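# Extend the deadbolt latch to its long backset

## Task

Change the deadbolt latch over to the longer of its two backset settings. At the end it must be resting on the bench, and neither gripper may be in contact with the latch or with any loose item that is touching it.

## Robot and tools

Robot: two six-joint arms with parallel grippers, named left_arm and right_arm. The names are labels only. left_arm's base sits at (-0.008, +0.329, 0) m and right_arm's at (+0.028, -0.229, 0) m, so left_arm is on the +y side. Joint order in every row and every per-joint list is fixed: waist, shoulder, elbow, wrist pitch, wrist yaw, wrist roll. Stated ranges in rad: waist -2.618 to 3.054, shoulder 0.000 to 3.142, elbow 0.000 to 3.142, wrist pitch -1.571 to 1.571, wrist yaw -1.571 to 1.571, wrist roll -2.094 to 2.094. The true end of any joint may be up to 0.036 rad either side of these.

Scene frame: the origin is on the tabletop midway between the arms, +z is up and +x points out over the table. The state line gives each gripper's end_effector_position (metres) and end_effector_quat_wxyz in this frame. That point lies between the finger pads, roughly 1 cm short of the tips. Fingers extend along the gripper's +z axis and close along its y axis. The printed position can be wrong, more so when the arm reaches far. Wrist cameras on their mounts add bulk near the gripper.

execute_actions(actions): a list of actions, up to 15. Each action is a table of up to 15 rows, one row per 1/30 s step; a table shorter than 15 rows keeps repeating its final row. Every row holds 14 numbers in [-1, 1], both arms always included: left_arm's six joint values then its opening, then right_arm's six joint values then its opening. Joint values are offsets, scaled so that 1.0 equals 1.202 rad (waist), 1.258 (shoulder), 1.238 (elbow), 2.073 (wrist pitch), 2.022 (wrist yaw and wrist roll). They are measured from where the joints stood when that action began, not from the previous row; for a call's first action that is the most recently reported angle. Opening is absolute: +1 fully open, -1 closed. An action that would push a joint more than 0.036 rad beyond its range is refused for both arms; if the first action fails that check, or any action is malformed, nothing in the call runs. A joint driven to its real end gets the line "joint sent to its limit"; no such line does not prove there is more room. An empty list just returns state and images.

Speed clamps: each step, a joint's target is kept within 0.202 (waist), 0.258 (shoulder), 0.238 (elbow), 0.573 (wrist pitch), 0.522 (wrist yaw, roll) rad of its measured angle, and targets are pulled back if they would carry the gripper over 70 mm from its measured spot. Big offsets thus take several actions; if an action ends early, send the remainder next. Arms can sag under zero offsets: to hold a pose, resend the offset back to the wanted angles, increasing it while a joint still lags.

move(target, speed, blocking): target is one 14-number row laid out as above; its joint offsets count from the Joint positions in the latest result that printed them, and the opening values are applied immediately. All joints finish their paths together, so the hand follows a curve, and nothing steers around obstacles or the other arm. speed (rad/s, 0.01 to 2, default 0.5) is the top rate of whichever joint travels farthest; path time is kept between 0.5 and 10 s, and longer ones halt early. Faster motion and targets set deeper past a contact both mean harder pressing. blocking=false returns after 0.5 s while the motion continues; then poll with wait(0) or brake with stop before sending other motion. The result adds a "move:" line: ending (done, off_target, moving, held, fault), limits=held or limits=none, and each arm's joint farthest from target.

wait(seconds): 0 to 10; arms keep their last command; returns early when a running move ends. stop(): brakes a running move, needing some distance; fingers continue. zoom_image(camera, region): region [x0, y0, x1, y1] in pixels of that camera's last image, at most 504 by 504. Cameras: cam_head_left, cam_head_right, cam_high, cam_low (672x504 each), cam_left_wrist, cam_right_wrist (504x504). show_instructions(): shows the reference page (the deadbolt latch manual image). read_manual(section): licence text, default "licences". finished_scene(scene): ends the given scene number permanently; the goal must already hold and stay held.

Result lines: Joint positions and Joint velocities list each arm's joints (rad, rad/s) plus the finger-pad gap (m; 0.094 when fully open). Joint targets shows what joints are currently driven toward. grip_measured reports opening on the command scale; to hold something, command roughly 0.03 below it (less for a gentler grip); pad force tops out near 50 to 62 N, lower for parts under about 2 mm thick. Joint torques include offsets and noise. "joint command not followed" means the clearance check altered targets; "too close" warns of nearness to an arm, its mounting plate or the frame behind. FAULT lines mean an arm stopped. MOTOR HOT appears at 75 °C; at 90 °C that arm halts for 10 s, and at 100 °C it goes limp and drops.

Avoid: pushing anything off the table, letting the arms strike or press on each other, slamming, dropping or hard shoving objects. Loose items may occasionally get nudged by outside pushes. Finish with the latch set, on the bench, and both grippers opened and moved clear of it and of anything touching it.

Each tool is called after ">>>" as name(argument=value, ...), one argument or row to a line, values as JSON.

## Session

>>> execute_actions(
  actions=[],
)

>>> show_instructions(
)

Scene clock: 0.00 s.
left_arm: end_effector_position=(+0.2953, +0.0324, +0.1052) grip_measured=+1.000 end_effector_quat_wxyz=(+0.060, +0.358, +0.930, -0.064) | right_arm: end_effector_position=(+0.4624, -0.2996, +0.3746) grip_measured=+1.000 end_effector_quat_wxyz=(+0.129, +0.804, +0.462, +0.352)
Joint names: [waist, shoulder, elbow, wrist pitch, wrist yaw, wrist roll]
Joint positions: left_arm=[-0.689  2.013  1.744 -1.143  0.075 -0.016  0.094] | right_arm=[-0.393  1.936  2.553 -1.474 -0.314  1.927  0.094]
Joint velocities: left_arm=[-0.007 -0.012 -0.017  0.007  0.037  0.007  0.   ] | right_arm=[-0.032 -0.022 -0.002  0.066 -0.022  0.022  0.   ]
Joint torques (N m, as the arm reports them, + toward a larger angle): no reading
Joint targets: left_arm=[-0.689 2.007 1.750 -1.145 0.077 -0.016] | right_arm=[-0.393 1.936 2.554 -1.488 -0.312 1.923]

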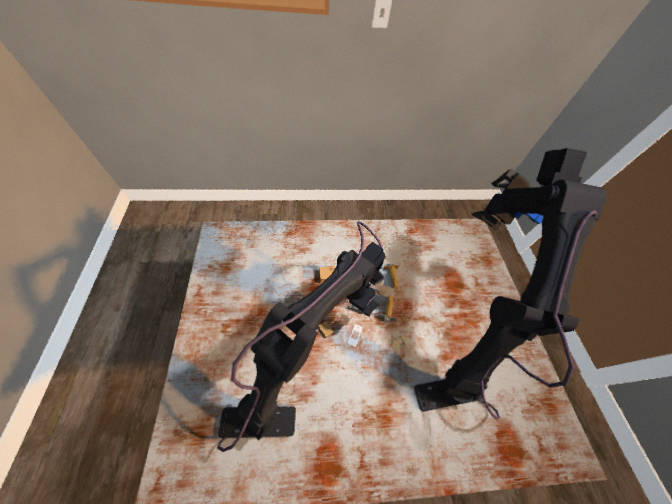

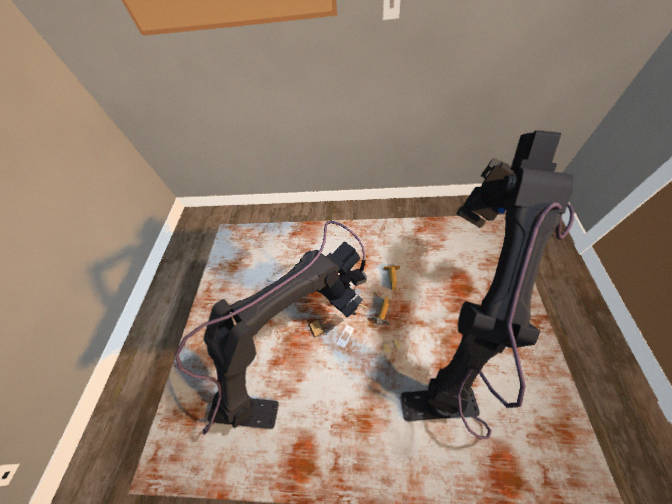

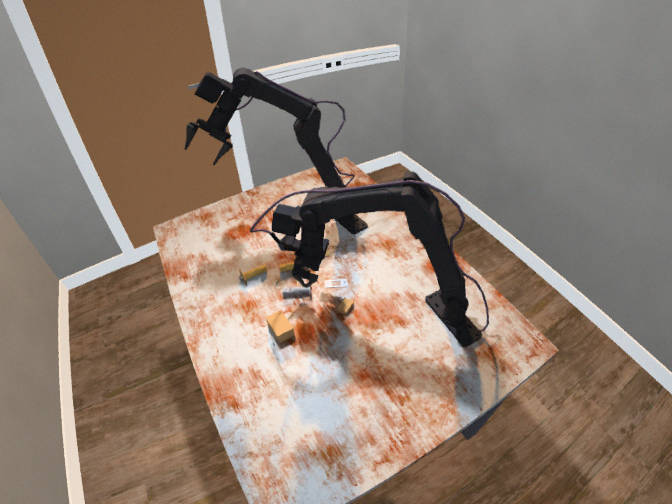

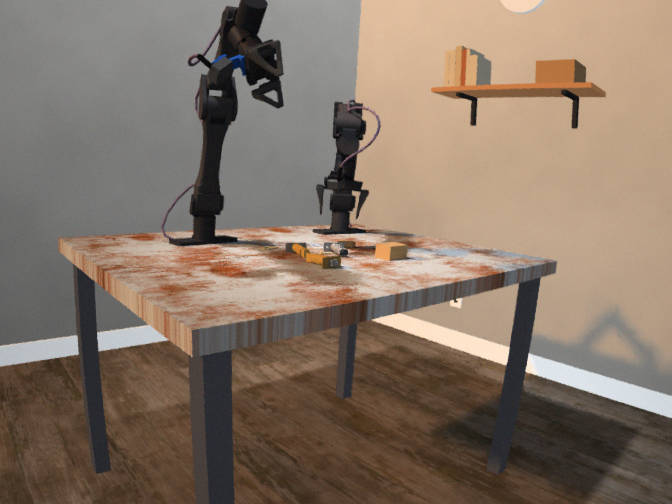

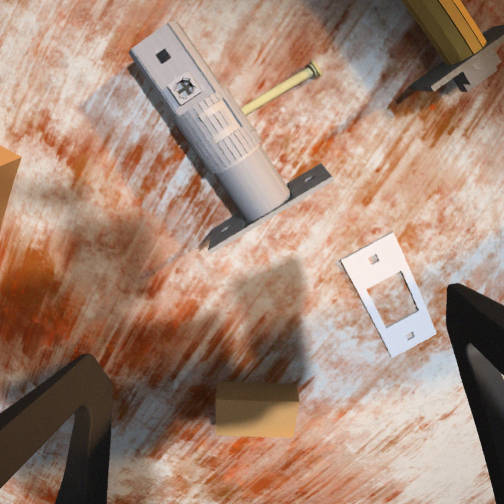

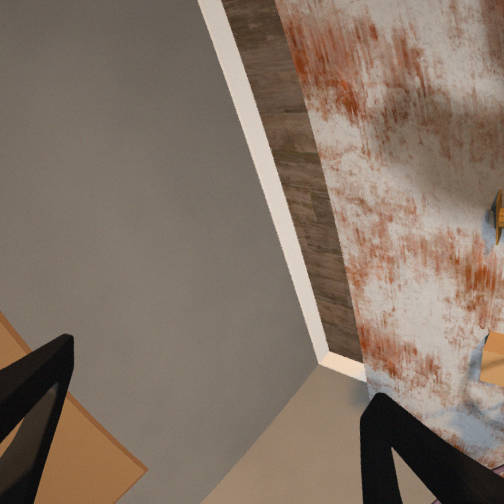

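Reference images for this scene: deadbolt latch manual.

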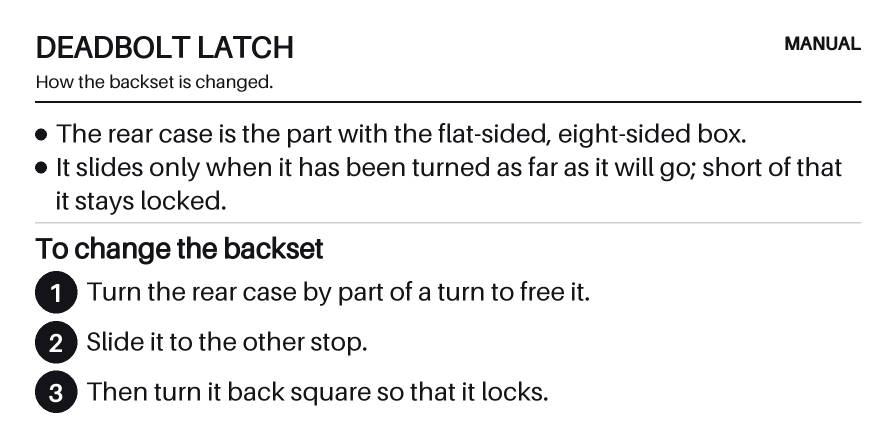

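>>> move(
  target=[-0.043,0.203,0.203,-0.07,-0.041,-0.215,0.7, 0.2,-0.6,-1,0.4,0.16,-0.9,0.2],
  speed=1.3,
)

>>> zoom_image(
  camera="cam_high",
  region=[250,230,370,320],
)

>>> zoom_image(
  camera="cam_low",
  region=[270,190,400,280],
)

Scene clock: 20.87 s.
left_arm: end_effector_position=(+0.3025, +0.0168, +0.0618) grip_measured=+0.702 end_effector_quat_wxyz=(+0.001, +0.175, +0.985, -0.001) | right_arm: end_effector_position=(+0.4048, -0.2498, +0.3365) grip_measured=+0.202 end_effector_quat_wxyz=(+0.506, +0.075, +0.859, +0.016)
Joint names: [waist, shoulder, elbow, wrist pitch, wrist yaw, wrist roll]
Joint positions: left_arm=[-0.734  2.259  1.97  -1.278  0.001 -0.44   0.08 ] | right_arm=[-0.163  1.205  1.34  -0.643 -0.003  0.118  0.056]
Joint velocities: left_arm=[ 0.007 -0.007  0.007  0.007 -0.022 -0.022 -0.   ] | right_arm=[-0.007 -0.017  0.007 -0.037 -0.007 -0.037  0.   ]
Joint torques (N m, as the arm reports them, + toward a larger angle): left_arm=[ -0.52 -12.08   9.05   0.29  -0.09  -0.14] | right_arm=[ 0.71 -5.32  5.86  1.81  0.11 -0.09]
Joint targets: left_arm=[-0.740 2.268 1.995 -1.288 -0.008 -0.451] | right_arm=[-0.153 1.181 1.314 -0.644 0.009 0.107]
move: off_target (left_arm, right_arm); limits=none; left_arm: farthest joint: the elbow, 0.025 radians from its target (0.251 radians at the start); right_arm: farthest joint: the elbow, 0.025 radians from its target (1.238 radians at the start)

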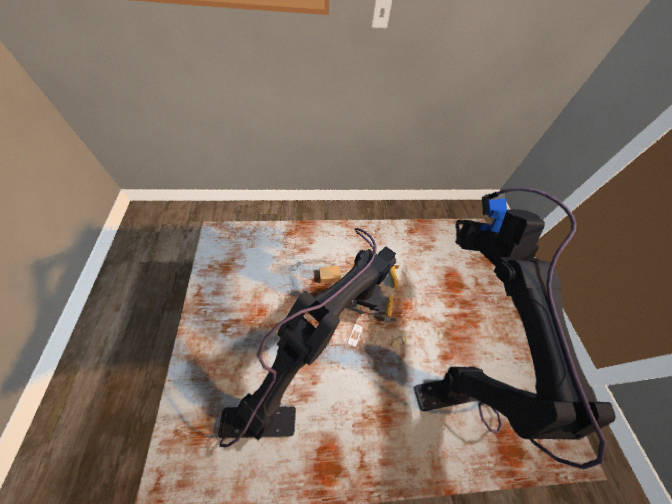

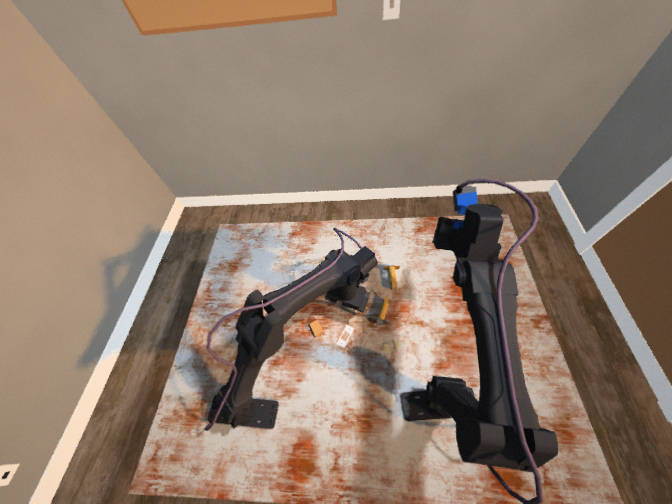

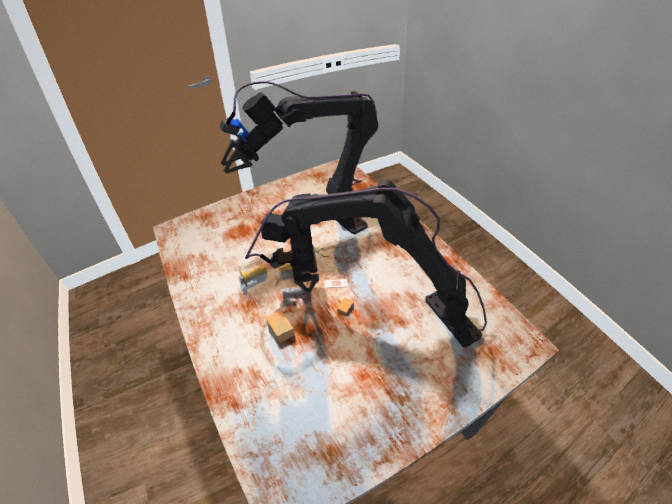

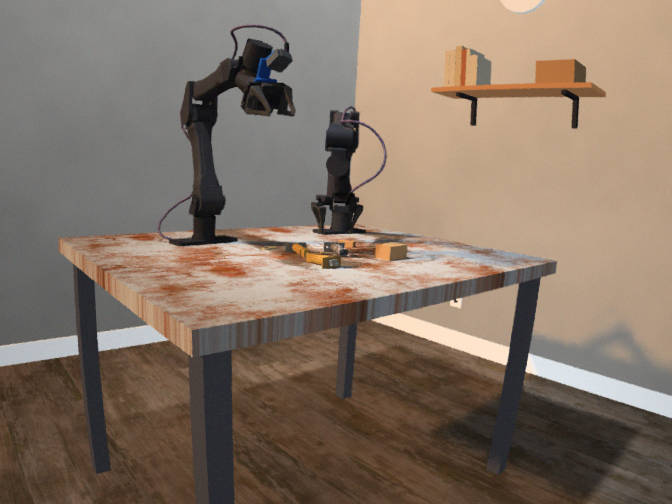

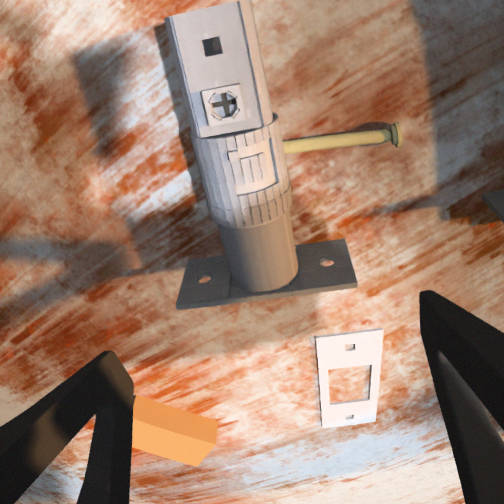

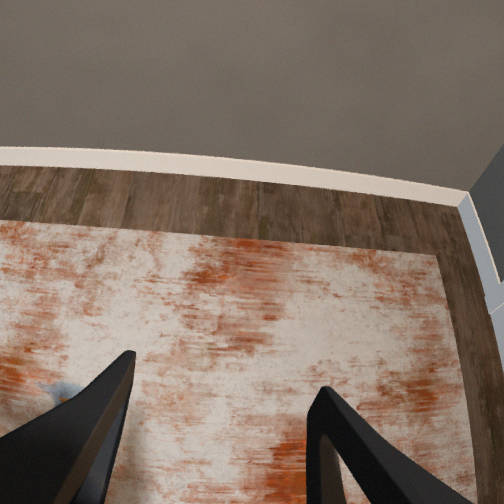

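Region (250, 230, 370, 320) of cam_high's 672x504 image, scaled by 4.200, with more detail than that image has; it fills the top 378 rows of this view, and the rest is white.

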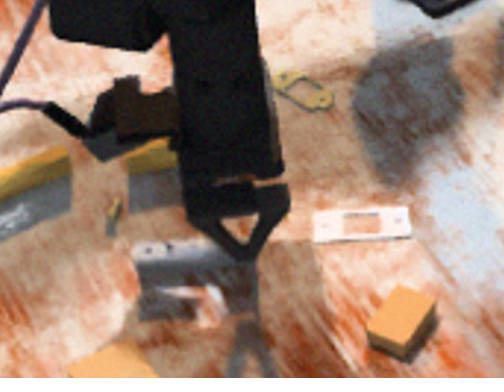

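Region (270, 190, 400, 280) of cam_low's 672x504 image, scaled by 3.877, with more detail than that image has; it fills the top 349 rows of this view, and the rest is white.

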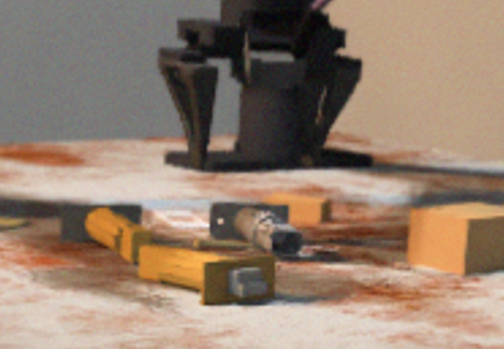

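>>> move(
  target=[-0.013,-0.032,-0.136,0.067,0,0.03,0.6, 0.3,-0.315,-0.78,0.4,0,-0.84,0.2],
  speed=1.3,
)

>>> zoom_image(
  camera="cam_high",
  region=[260,250,350,320],
)

>>> zoom_image(
  camera="cam_low",
  region=[290,200,380,270],
)

Scene clock: 30.13 s.
left_arm: end_effector_position=(+0.2936, +0.0209, +0.0303) grip_measured=+0.602 end_effector_quat_wxyz=(-0.001, +0.203, +0.979, +0.000) | right_arm: end_effector_position=(+0.3445, -0.1329, +0.2031) grip_measured=+0.202 end_effector_quat_wxyz=(-0.492, +0.635, -0.469, +0.367)
Joint names: [waist, shoulder, elbow, wrist pitch, wrist yaw, wrist roll]
Joint positions: left_arm=[-0.742  2.242  1.816 -1.147  0.001 -0.39   0.075] | right_arm=[ 0.186  0.834  0.395  0.189 -0.002 -1.576  0.056]
Joint velocities: left_arm=[-0.007  0.027 -0.027 -0.022  0.007 -0.037 -0.001] | right_arm=[-0.022 -0.002  0.002  0.007  0.037  0.022  0.   ]
Joint torques (N m, as the arm reports them, + toward a larger angle): left_arm=[ -0.57 -14.48   5.68   0.47  -0.01   0.05] | right_arm=[ 0.55 -2.92  7.    1.89  0.   -0.03]
Joint targets: left_arm=[-0.749 2.219 1.801 -1.139 0.001 -0.379] | right_arm=[0.197 0.809 0.374 0.186 -0.002 -1.581]
move: off_target (left_arm, right_arm); limits=none; left_arm: farthest joint: the shoulder, 0.023 radians from its target (0.040 radians at the start); right_arm: farthest joint: the shoulder, 0.025 radians from its target (0.396 radians at the start)

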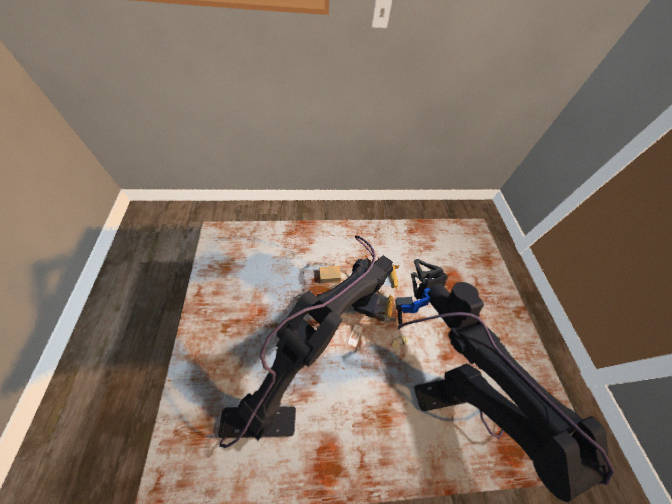

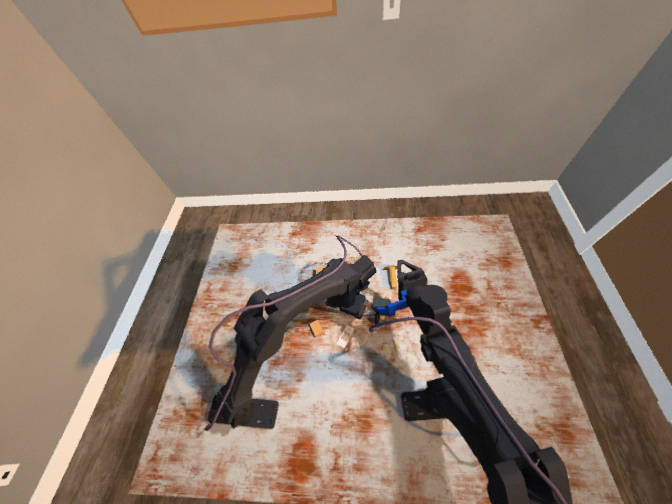

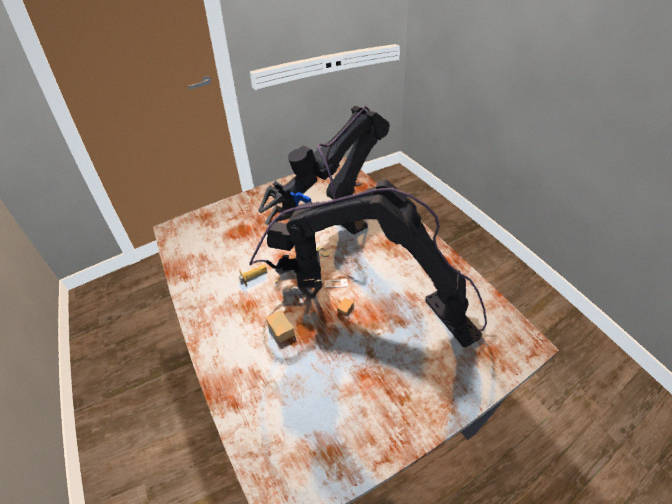

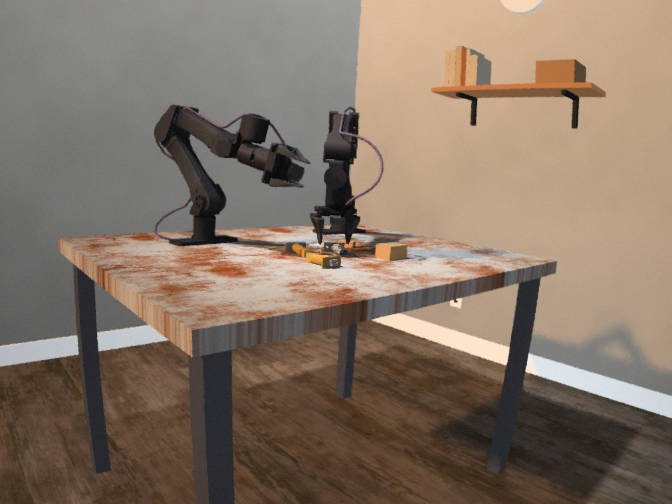

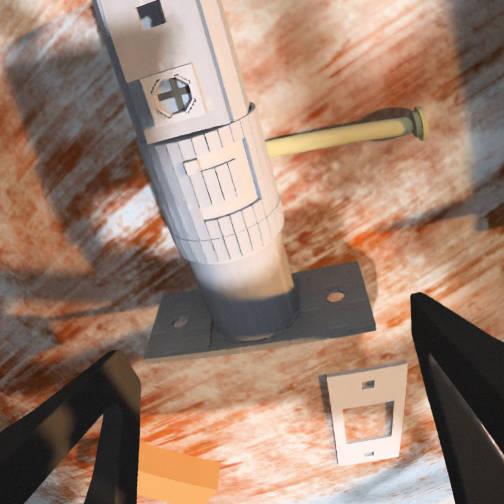

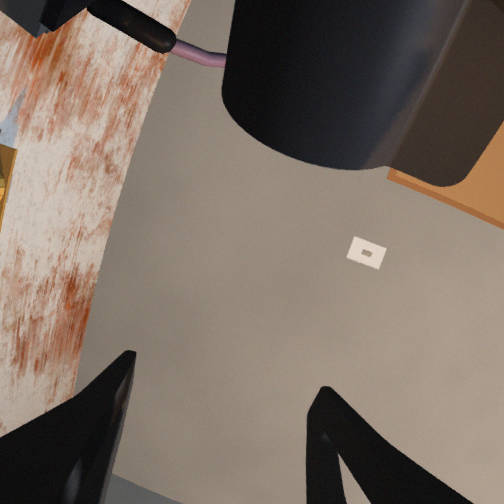

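Region (260, 250, 350, 320) of cam_high's 672x504 image, scaled by 5.600, with more detail than that image has.

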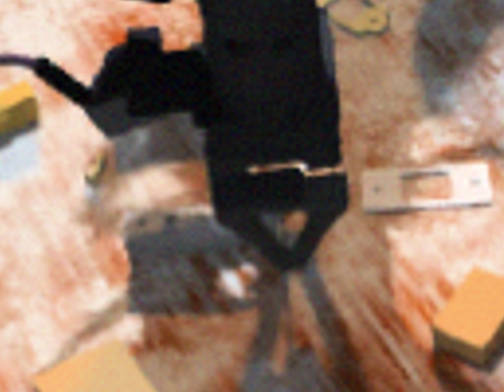

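Region (290, 200, 380, 270) of cam_low's 672x504 image, scaled by 5.600, with more detail than that image has.

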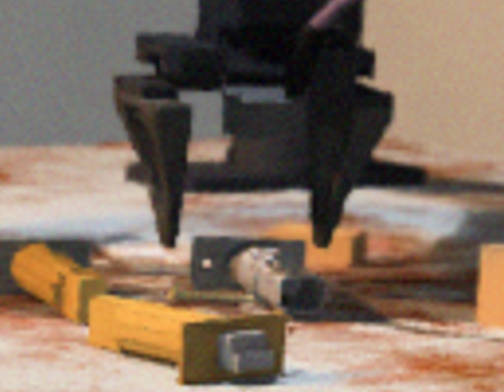

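>>> move(
  target=[0,0.011,-0.06,0.036,0,0.024,0.5, -0.1,0,0,0,0,0,0.2],
  speed=0.2,
)

>>> zoom_image(
  camera="cam_low",
  region=[290,200,380,270],
)

Scene clock: 39.13 s.
left_arm: end_effector_position=(+0.2922, +0.0223, +0.0154) grip_measured=+0.502 end_effector_quat_wxyz=(+0.001, +0.221, +0.975, -0.001) | right_arm: end_effector_position=(+0.3534, -0.1681, +0.2041) grip_measured=+0.202 end_effector_quat_wxyz=(-0.472, +0.608, -0.502, +0.395)
Joint names: [waist, shoulder, elbow, wrist pitch, wrist yaw, wrist roll]
Joint positions: left_arm=[-0.742  2.242  1.755 -1.081  0.001 -0.352  0.071] | right_arm=[ 0.076  0.834  0.395  0.194 -0.002 -1.577  0.056]
Joint velocities: left_arm=[ 0.002 -0.012  0.002 -0.007 -0.022 -0.037  0.001] | right_arm=[ 0.002  0.002 -0.007 -0.081 -0.007 -0.007  0.   ]
Joint torques (N m, as the arm reports them, + toward a larger angle): left_arm=[ -0.02 -11.37   5.69   0.47  -0.01   0.05] | right_arm=[-0.82 -1.15  8.91  1.92  0.03  0.03]
Joint targets: left_arm=[-0.742 2.256 1.742 -1.073 0.001 -0.341] | right_arm=[0.066 0.834 0.395 0.189 -0.002 -1.576]
move: done; limits=none; left_arm: farthest joint: the shoulder, 0.014 radians from its target (0.014 radians at the start); right_arm: farthest joint: the waist, 0.011 radians from its target (0.121 radians at the start)

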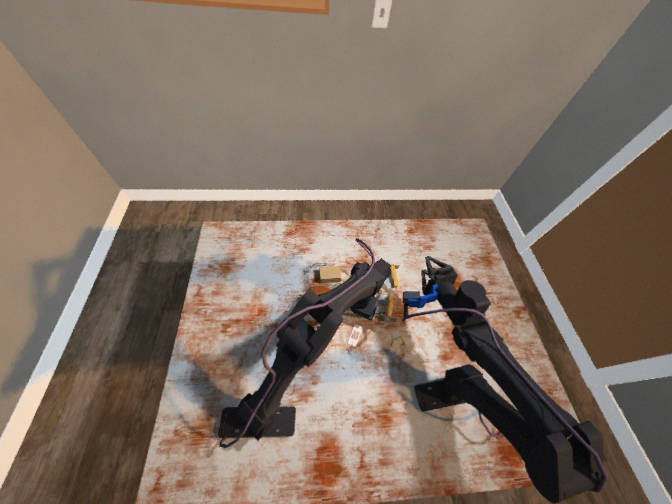

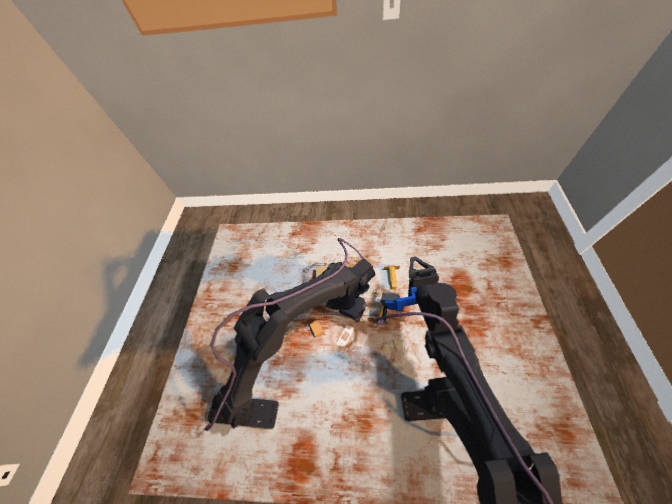

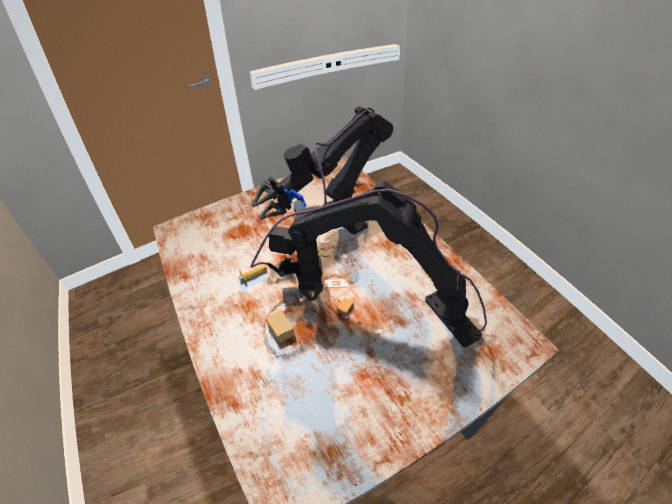

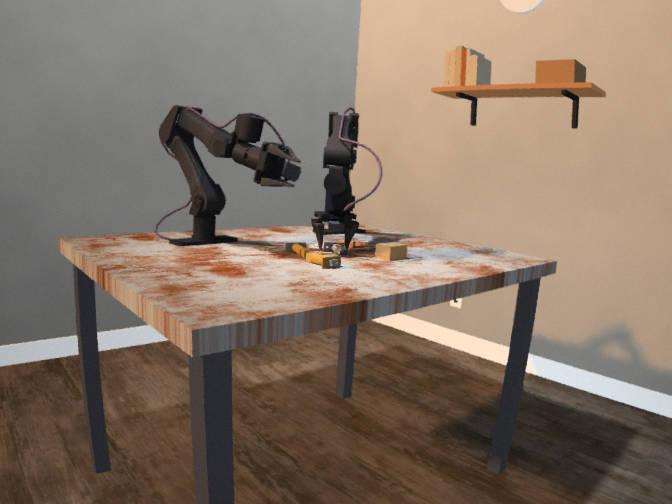

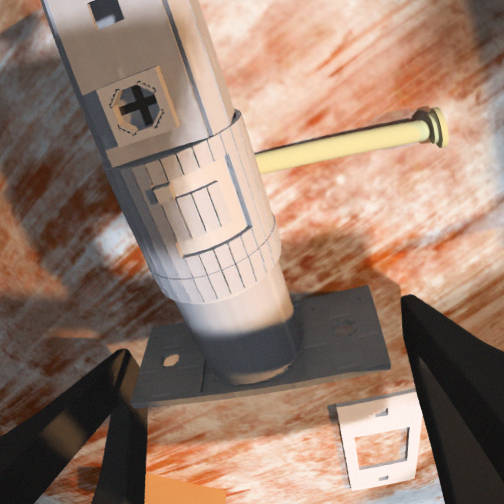

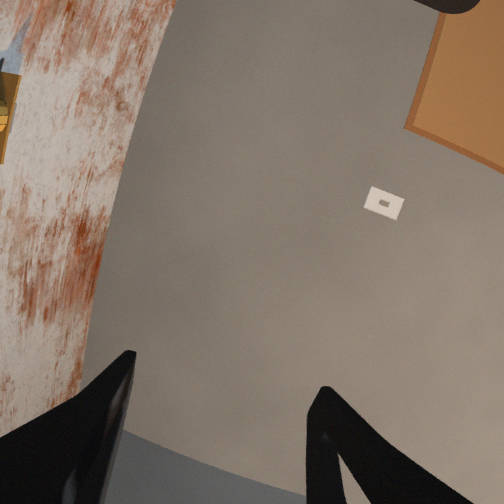

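Region (290, 200, 380, 270) of cam_low's 672x504 image, scaled by 5.600, with more detail than that image has.

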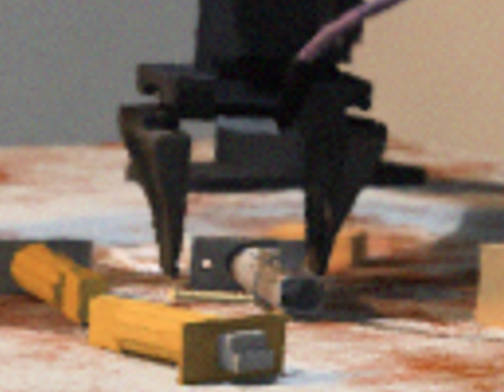

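>>> execute_actions(
  actions=[
    [[0,0.017,0,0.005,0,0,0.4,0,0,0,0,0,0,0.2]],
    [[0,0,0,0,0,0,0.36,0,0,0,0,0,0,0.2],[0,0,0,0,0,0,0.33,0,0,0,0,0,0,0.2],[0,0,0,0,0,0,0.3,0,0,0,0,0,0,0.2],[0,0,0,0,0,0,0.27,0,0,0,0,0,0,0.2],[0,0,0,0,0,0,0.25,0,0,0,0,0,0,0.2],[0,0,0,0,0,0,0.23,0,0,0,0,0,0,0.2],[0,0,0,0,0,0,0.21,0,0,0,0,0,0,0.2],[0,0,0,0,0,0,0.19,0,0,0,0,0,0,0.2],[0,0,0,0,0,0,0.16,0,0,0,0,0,0,0.2]],
  ],
)

Scene clock: 49.10 s.
left_arm: end_effector_position=(+0.2919, +0.0227, +0.0107) grip_measured=+0.189 end_effector_quat_wxyz=(-0.003, +0.221, +0.975, +0.001) | right_arm: end_effector_position=(+0.3538, -0.1680, +0.2060) grip_measured=+0.202 end_effector_quat_wxyz=(-0.475, +0.606, -0.501, +0.397)
Joint names: [waist, shoulder, elbow, wrist pitch, wrist yaw, wrist roll]
Joint positions: left_arm=[-0.742  2.253  1.755 -1.079  0.001 -0.352  0.056] | right_arm=[ 0.076  0.834  0.395  0.201 -0.002 -1.577  0.056]
Joint velocities: left_arm=[ 0.002  0.002 -0.007 -0.051 -0.022 -0.022  0.001] | right_arm=[ 0.002  0.012 -0.007  0.022  0.051  0.022  0.   ]
Joint torques (N m, as the arm reports them, + toward a larger angle): left_arm=[ -0.01 -12.58   6.79   0.38  -0.01  -0.04] | right_arm=[-0.01 -1.09  8.87  1.9   0.02 -0.01]
Joint targets: left_arm=[-0.742 2.253 1.755 -1.079 0.001 -0.352] | right_arm=[0.076 0.834 0.395 0.197 -0.002 -1.577]

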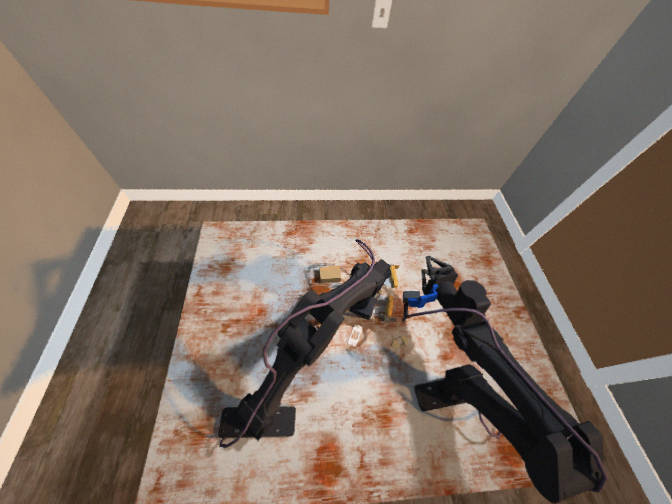

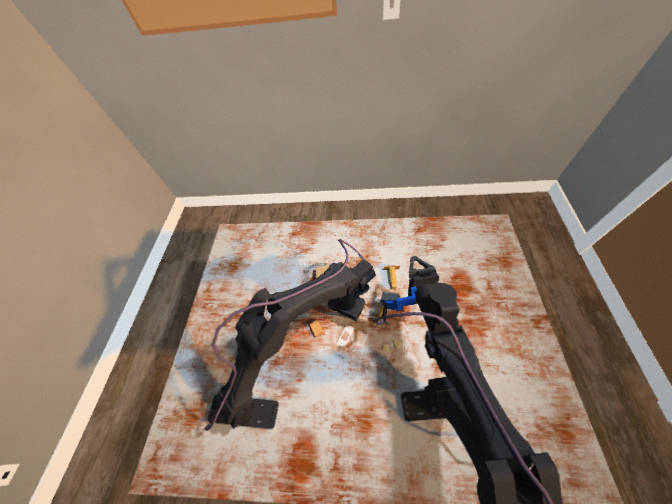

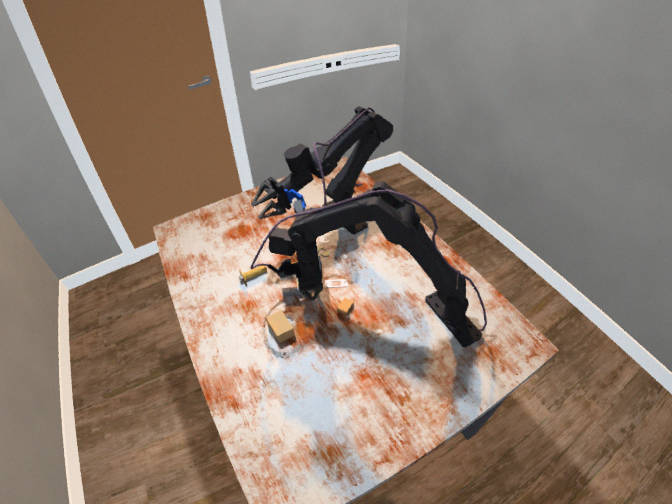

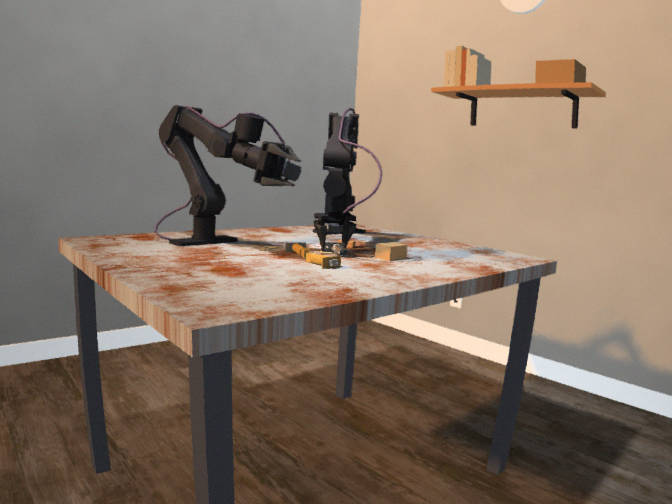

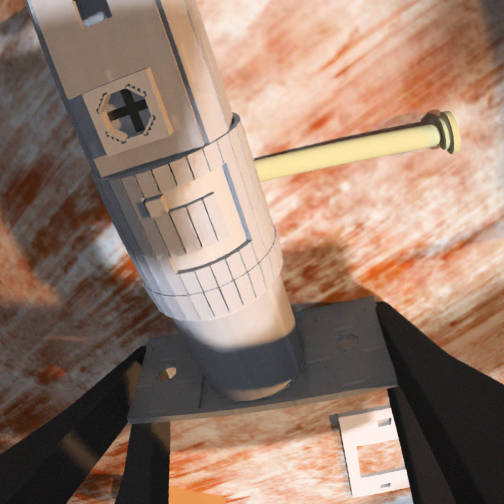

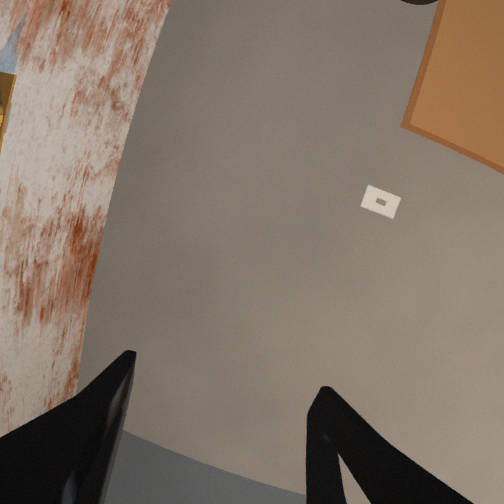

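>>> move(
  target=[0,-0.1,0,-0.055,0,0,0.15, 0,0,0,-0.008,0,0,0.2],
  speed=0.3,
)

>>> move(
  target=[0.337,-0.538,-0.311,-0.137,0.136,0.957,0.15, 0.25,0,0,-0.005,0,0,0.2],
  speed=1.0,
)

Scene clock: 57.97 s.
left_arm: end_effector_position=(+0.2801, +0.0348, +0.0558) grip_measured=+0.189 end_effector_quat_wxyz=(-0.000, +0.221, +0.975, -0.000) | right_arm: end_effector_position=(+0.3539, -0.1680, +0.2062) grip_measured=+0.202 end_effector_quat_wxyz=(-0.475, +0.605, -0.500, +0.397)
Joint names: [waist, shoulder, elbow, wrist pitch, wrist yaw, wrist roll]
Joint positions: left_arm=[-0.742  2.141  1.755 -1.185  0.001 -0.352  0.056] | right_arm=[ 0.076  0.834  0.395  0.202 -0.002 -1.577  0.056]
Joint velocities: left_arm=[ 0.007 -0.002 -0.017 -0.022 -0.037 -0.037 -0.   ] | right_arm=[-0.002  0.012 -0.007 -0.168 -0.022 -0.066 -0.   ]
Joint torques (N m, as the arm reports them, + toward a larger angle): left_arm=[ -0.03 -12.93   6.93   0.32  -0.01  -0.03] | right_arm=[-0.09 -1.12  8.59  1.77  0.02 -0.01]
Joint targets: left_arm=[-0.742 2.128 1.755 -1.193 0.001 -0.352] | right_arm=[0.076 0.834 0.395 0.184 -0.002 -1.577]
move: done; limits=none; left_arm: farthest joint: the shoulder, 0.014 radians from its target (0.126 radians at the start); right_arm: farthest joint: the wrist pitch, 0.018 radians from its target (0.017 radians at the start)

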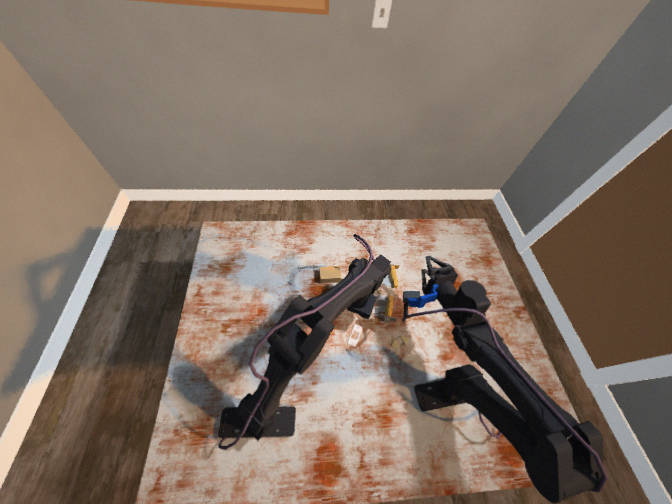

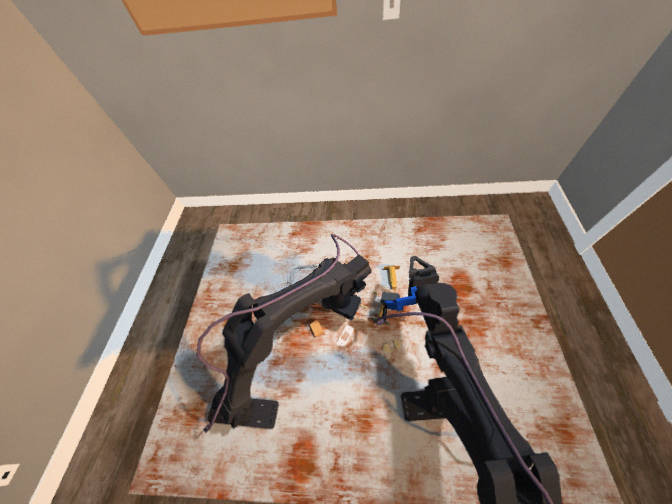

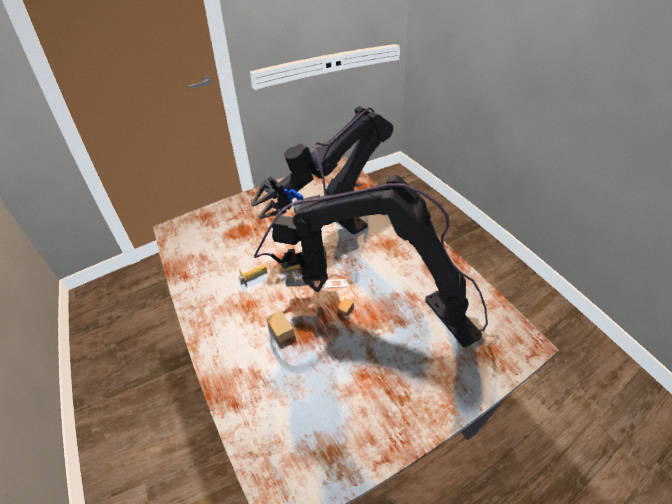

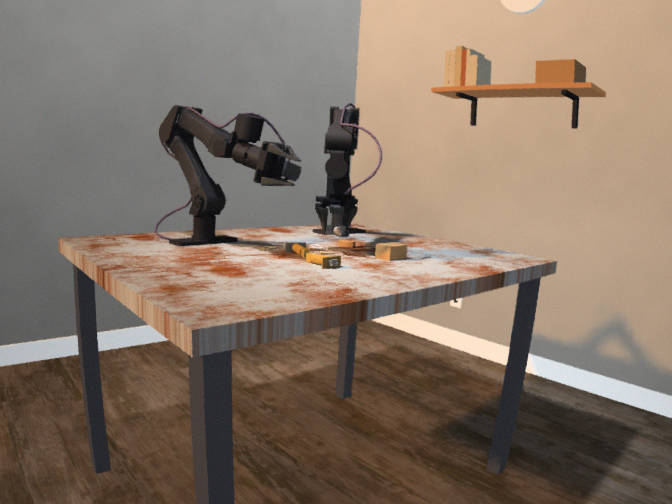

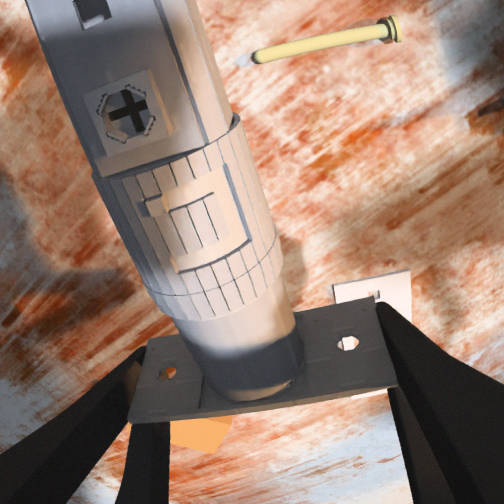

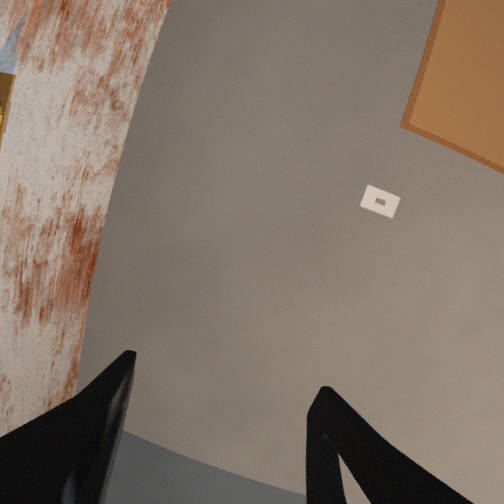

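Scene clock: 60.87 s.
left_arm: end_effector_position=(+0.2056, +0.1917, +0.1734) grip_measured=+0.189 end_effector_quat_wxyz=(+0.075, +0.828, +0.547, -0.101) | right_arm: end_effector_position=(+0.3230, -0.0773, +0.2070) grip_measured=+0.202 end_effector_quat_wxyz=(-0.528, +0.671, -0.407, +0.325)
Joint names: [waist, shoulder, elbow, wrist pitch, wrist yaw, wrist roll]
Joint positions: left_arm=[-0.343  1.484  1.382 -1.455  0.252  1.572  0.056] | right_arm=[ 0.366  0.834  0.395  0.205 -0.002 -1.577  0.056]
Joint velocities: left_arm=[-0.002 -0.002 -0.002 -0.037 -0.007 -0.007  0.001] | right_arm=[-0.007  0.007  0.002 -0.022 -0.022 -0.007  0.   ]
Joint torques (N m, as the arm reports them, + toward a larger angle): left_arm=[ 0.46 -6.83  5.94  0.28  0.31  0.04] | right_arm=[ 0.81 -1.13  8.69  1.78  0.02 -0.02]
Joint targets: left_arm=[-0.337 1.464 1.370 -1.469 0.276 1.583] | right_arm=[0.377 0.834 0.395 0.192 -0.002 -1.577]
move: off_target (left_arm); limits=none; left_arm: farthest joint: the wrist yaw, 0.024 radians from its target (0.275 radians at the start); right_arm: farthest joint: the wrist pitch, 0.014 radians from its target (0.011 radians at the start)

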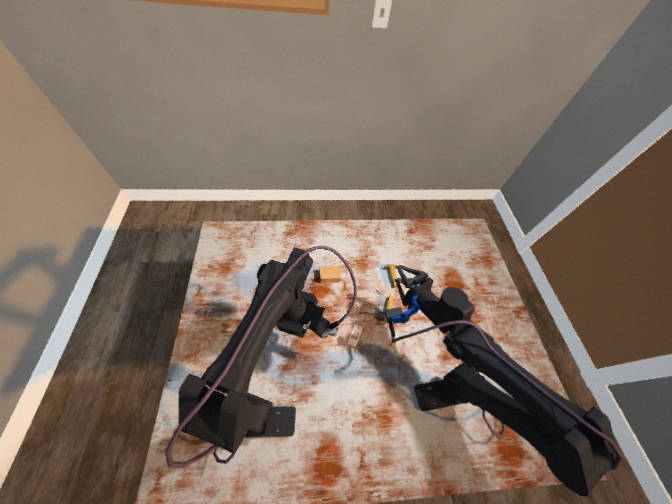

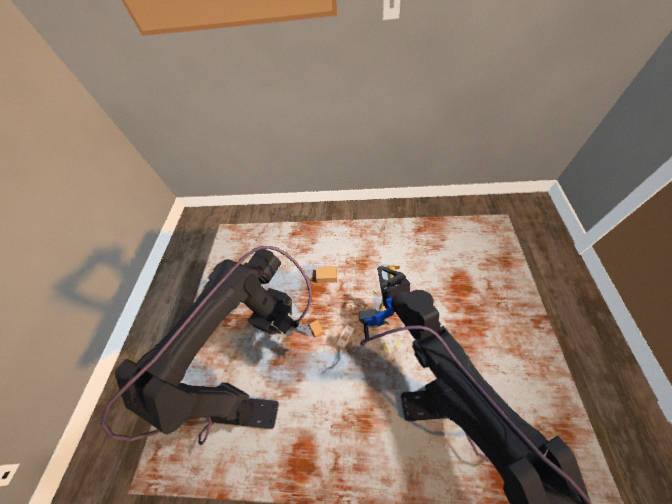

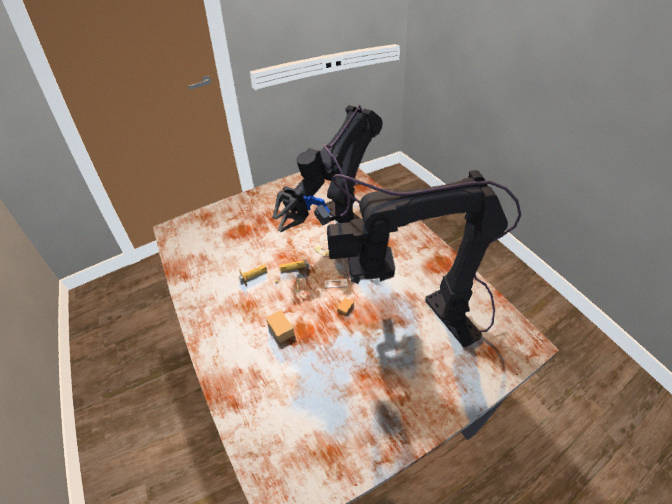

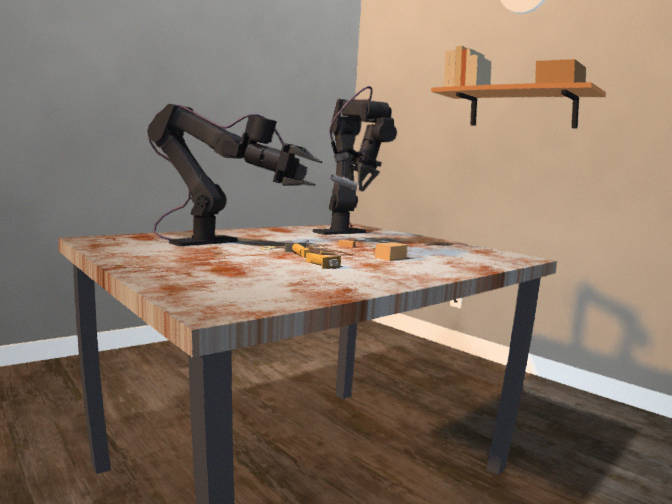

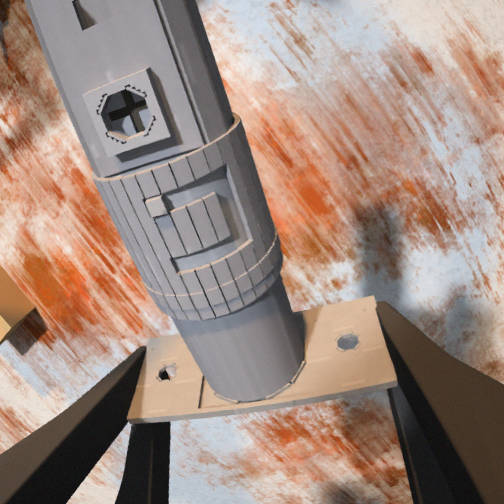

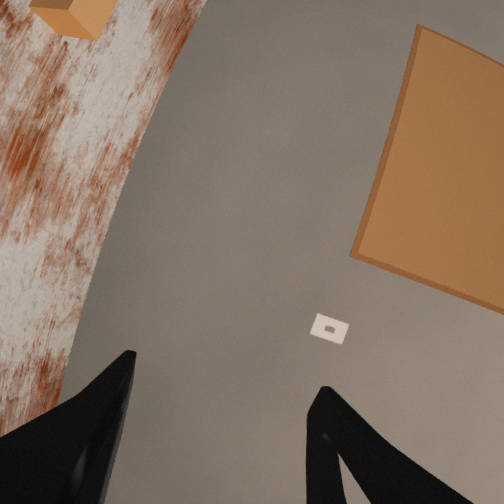

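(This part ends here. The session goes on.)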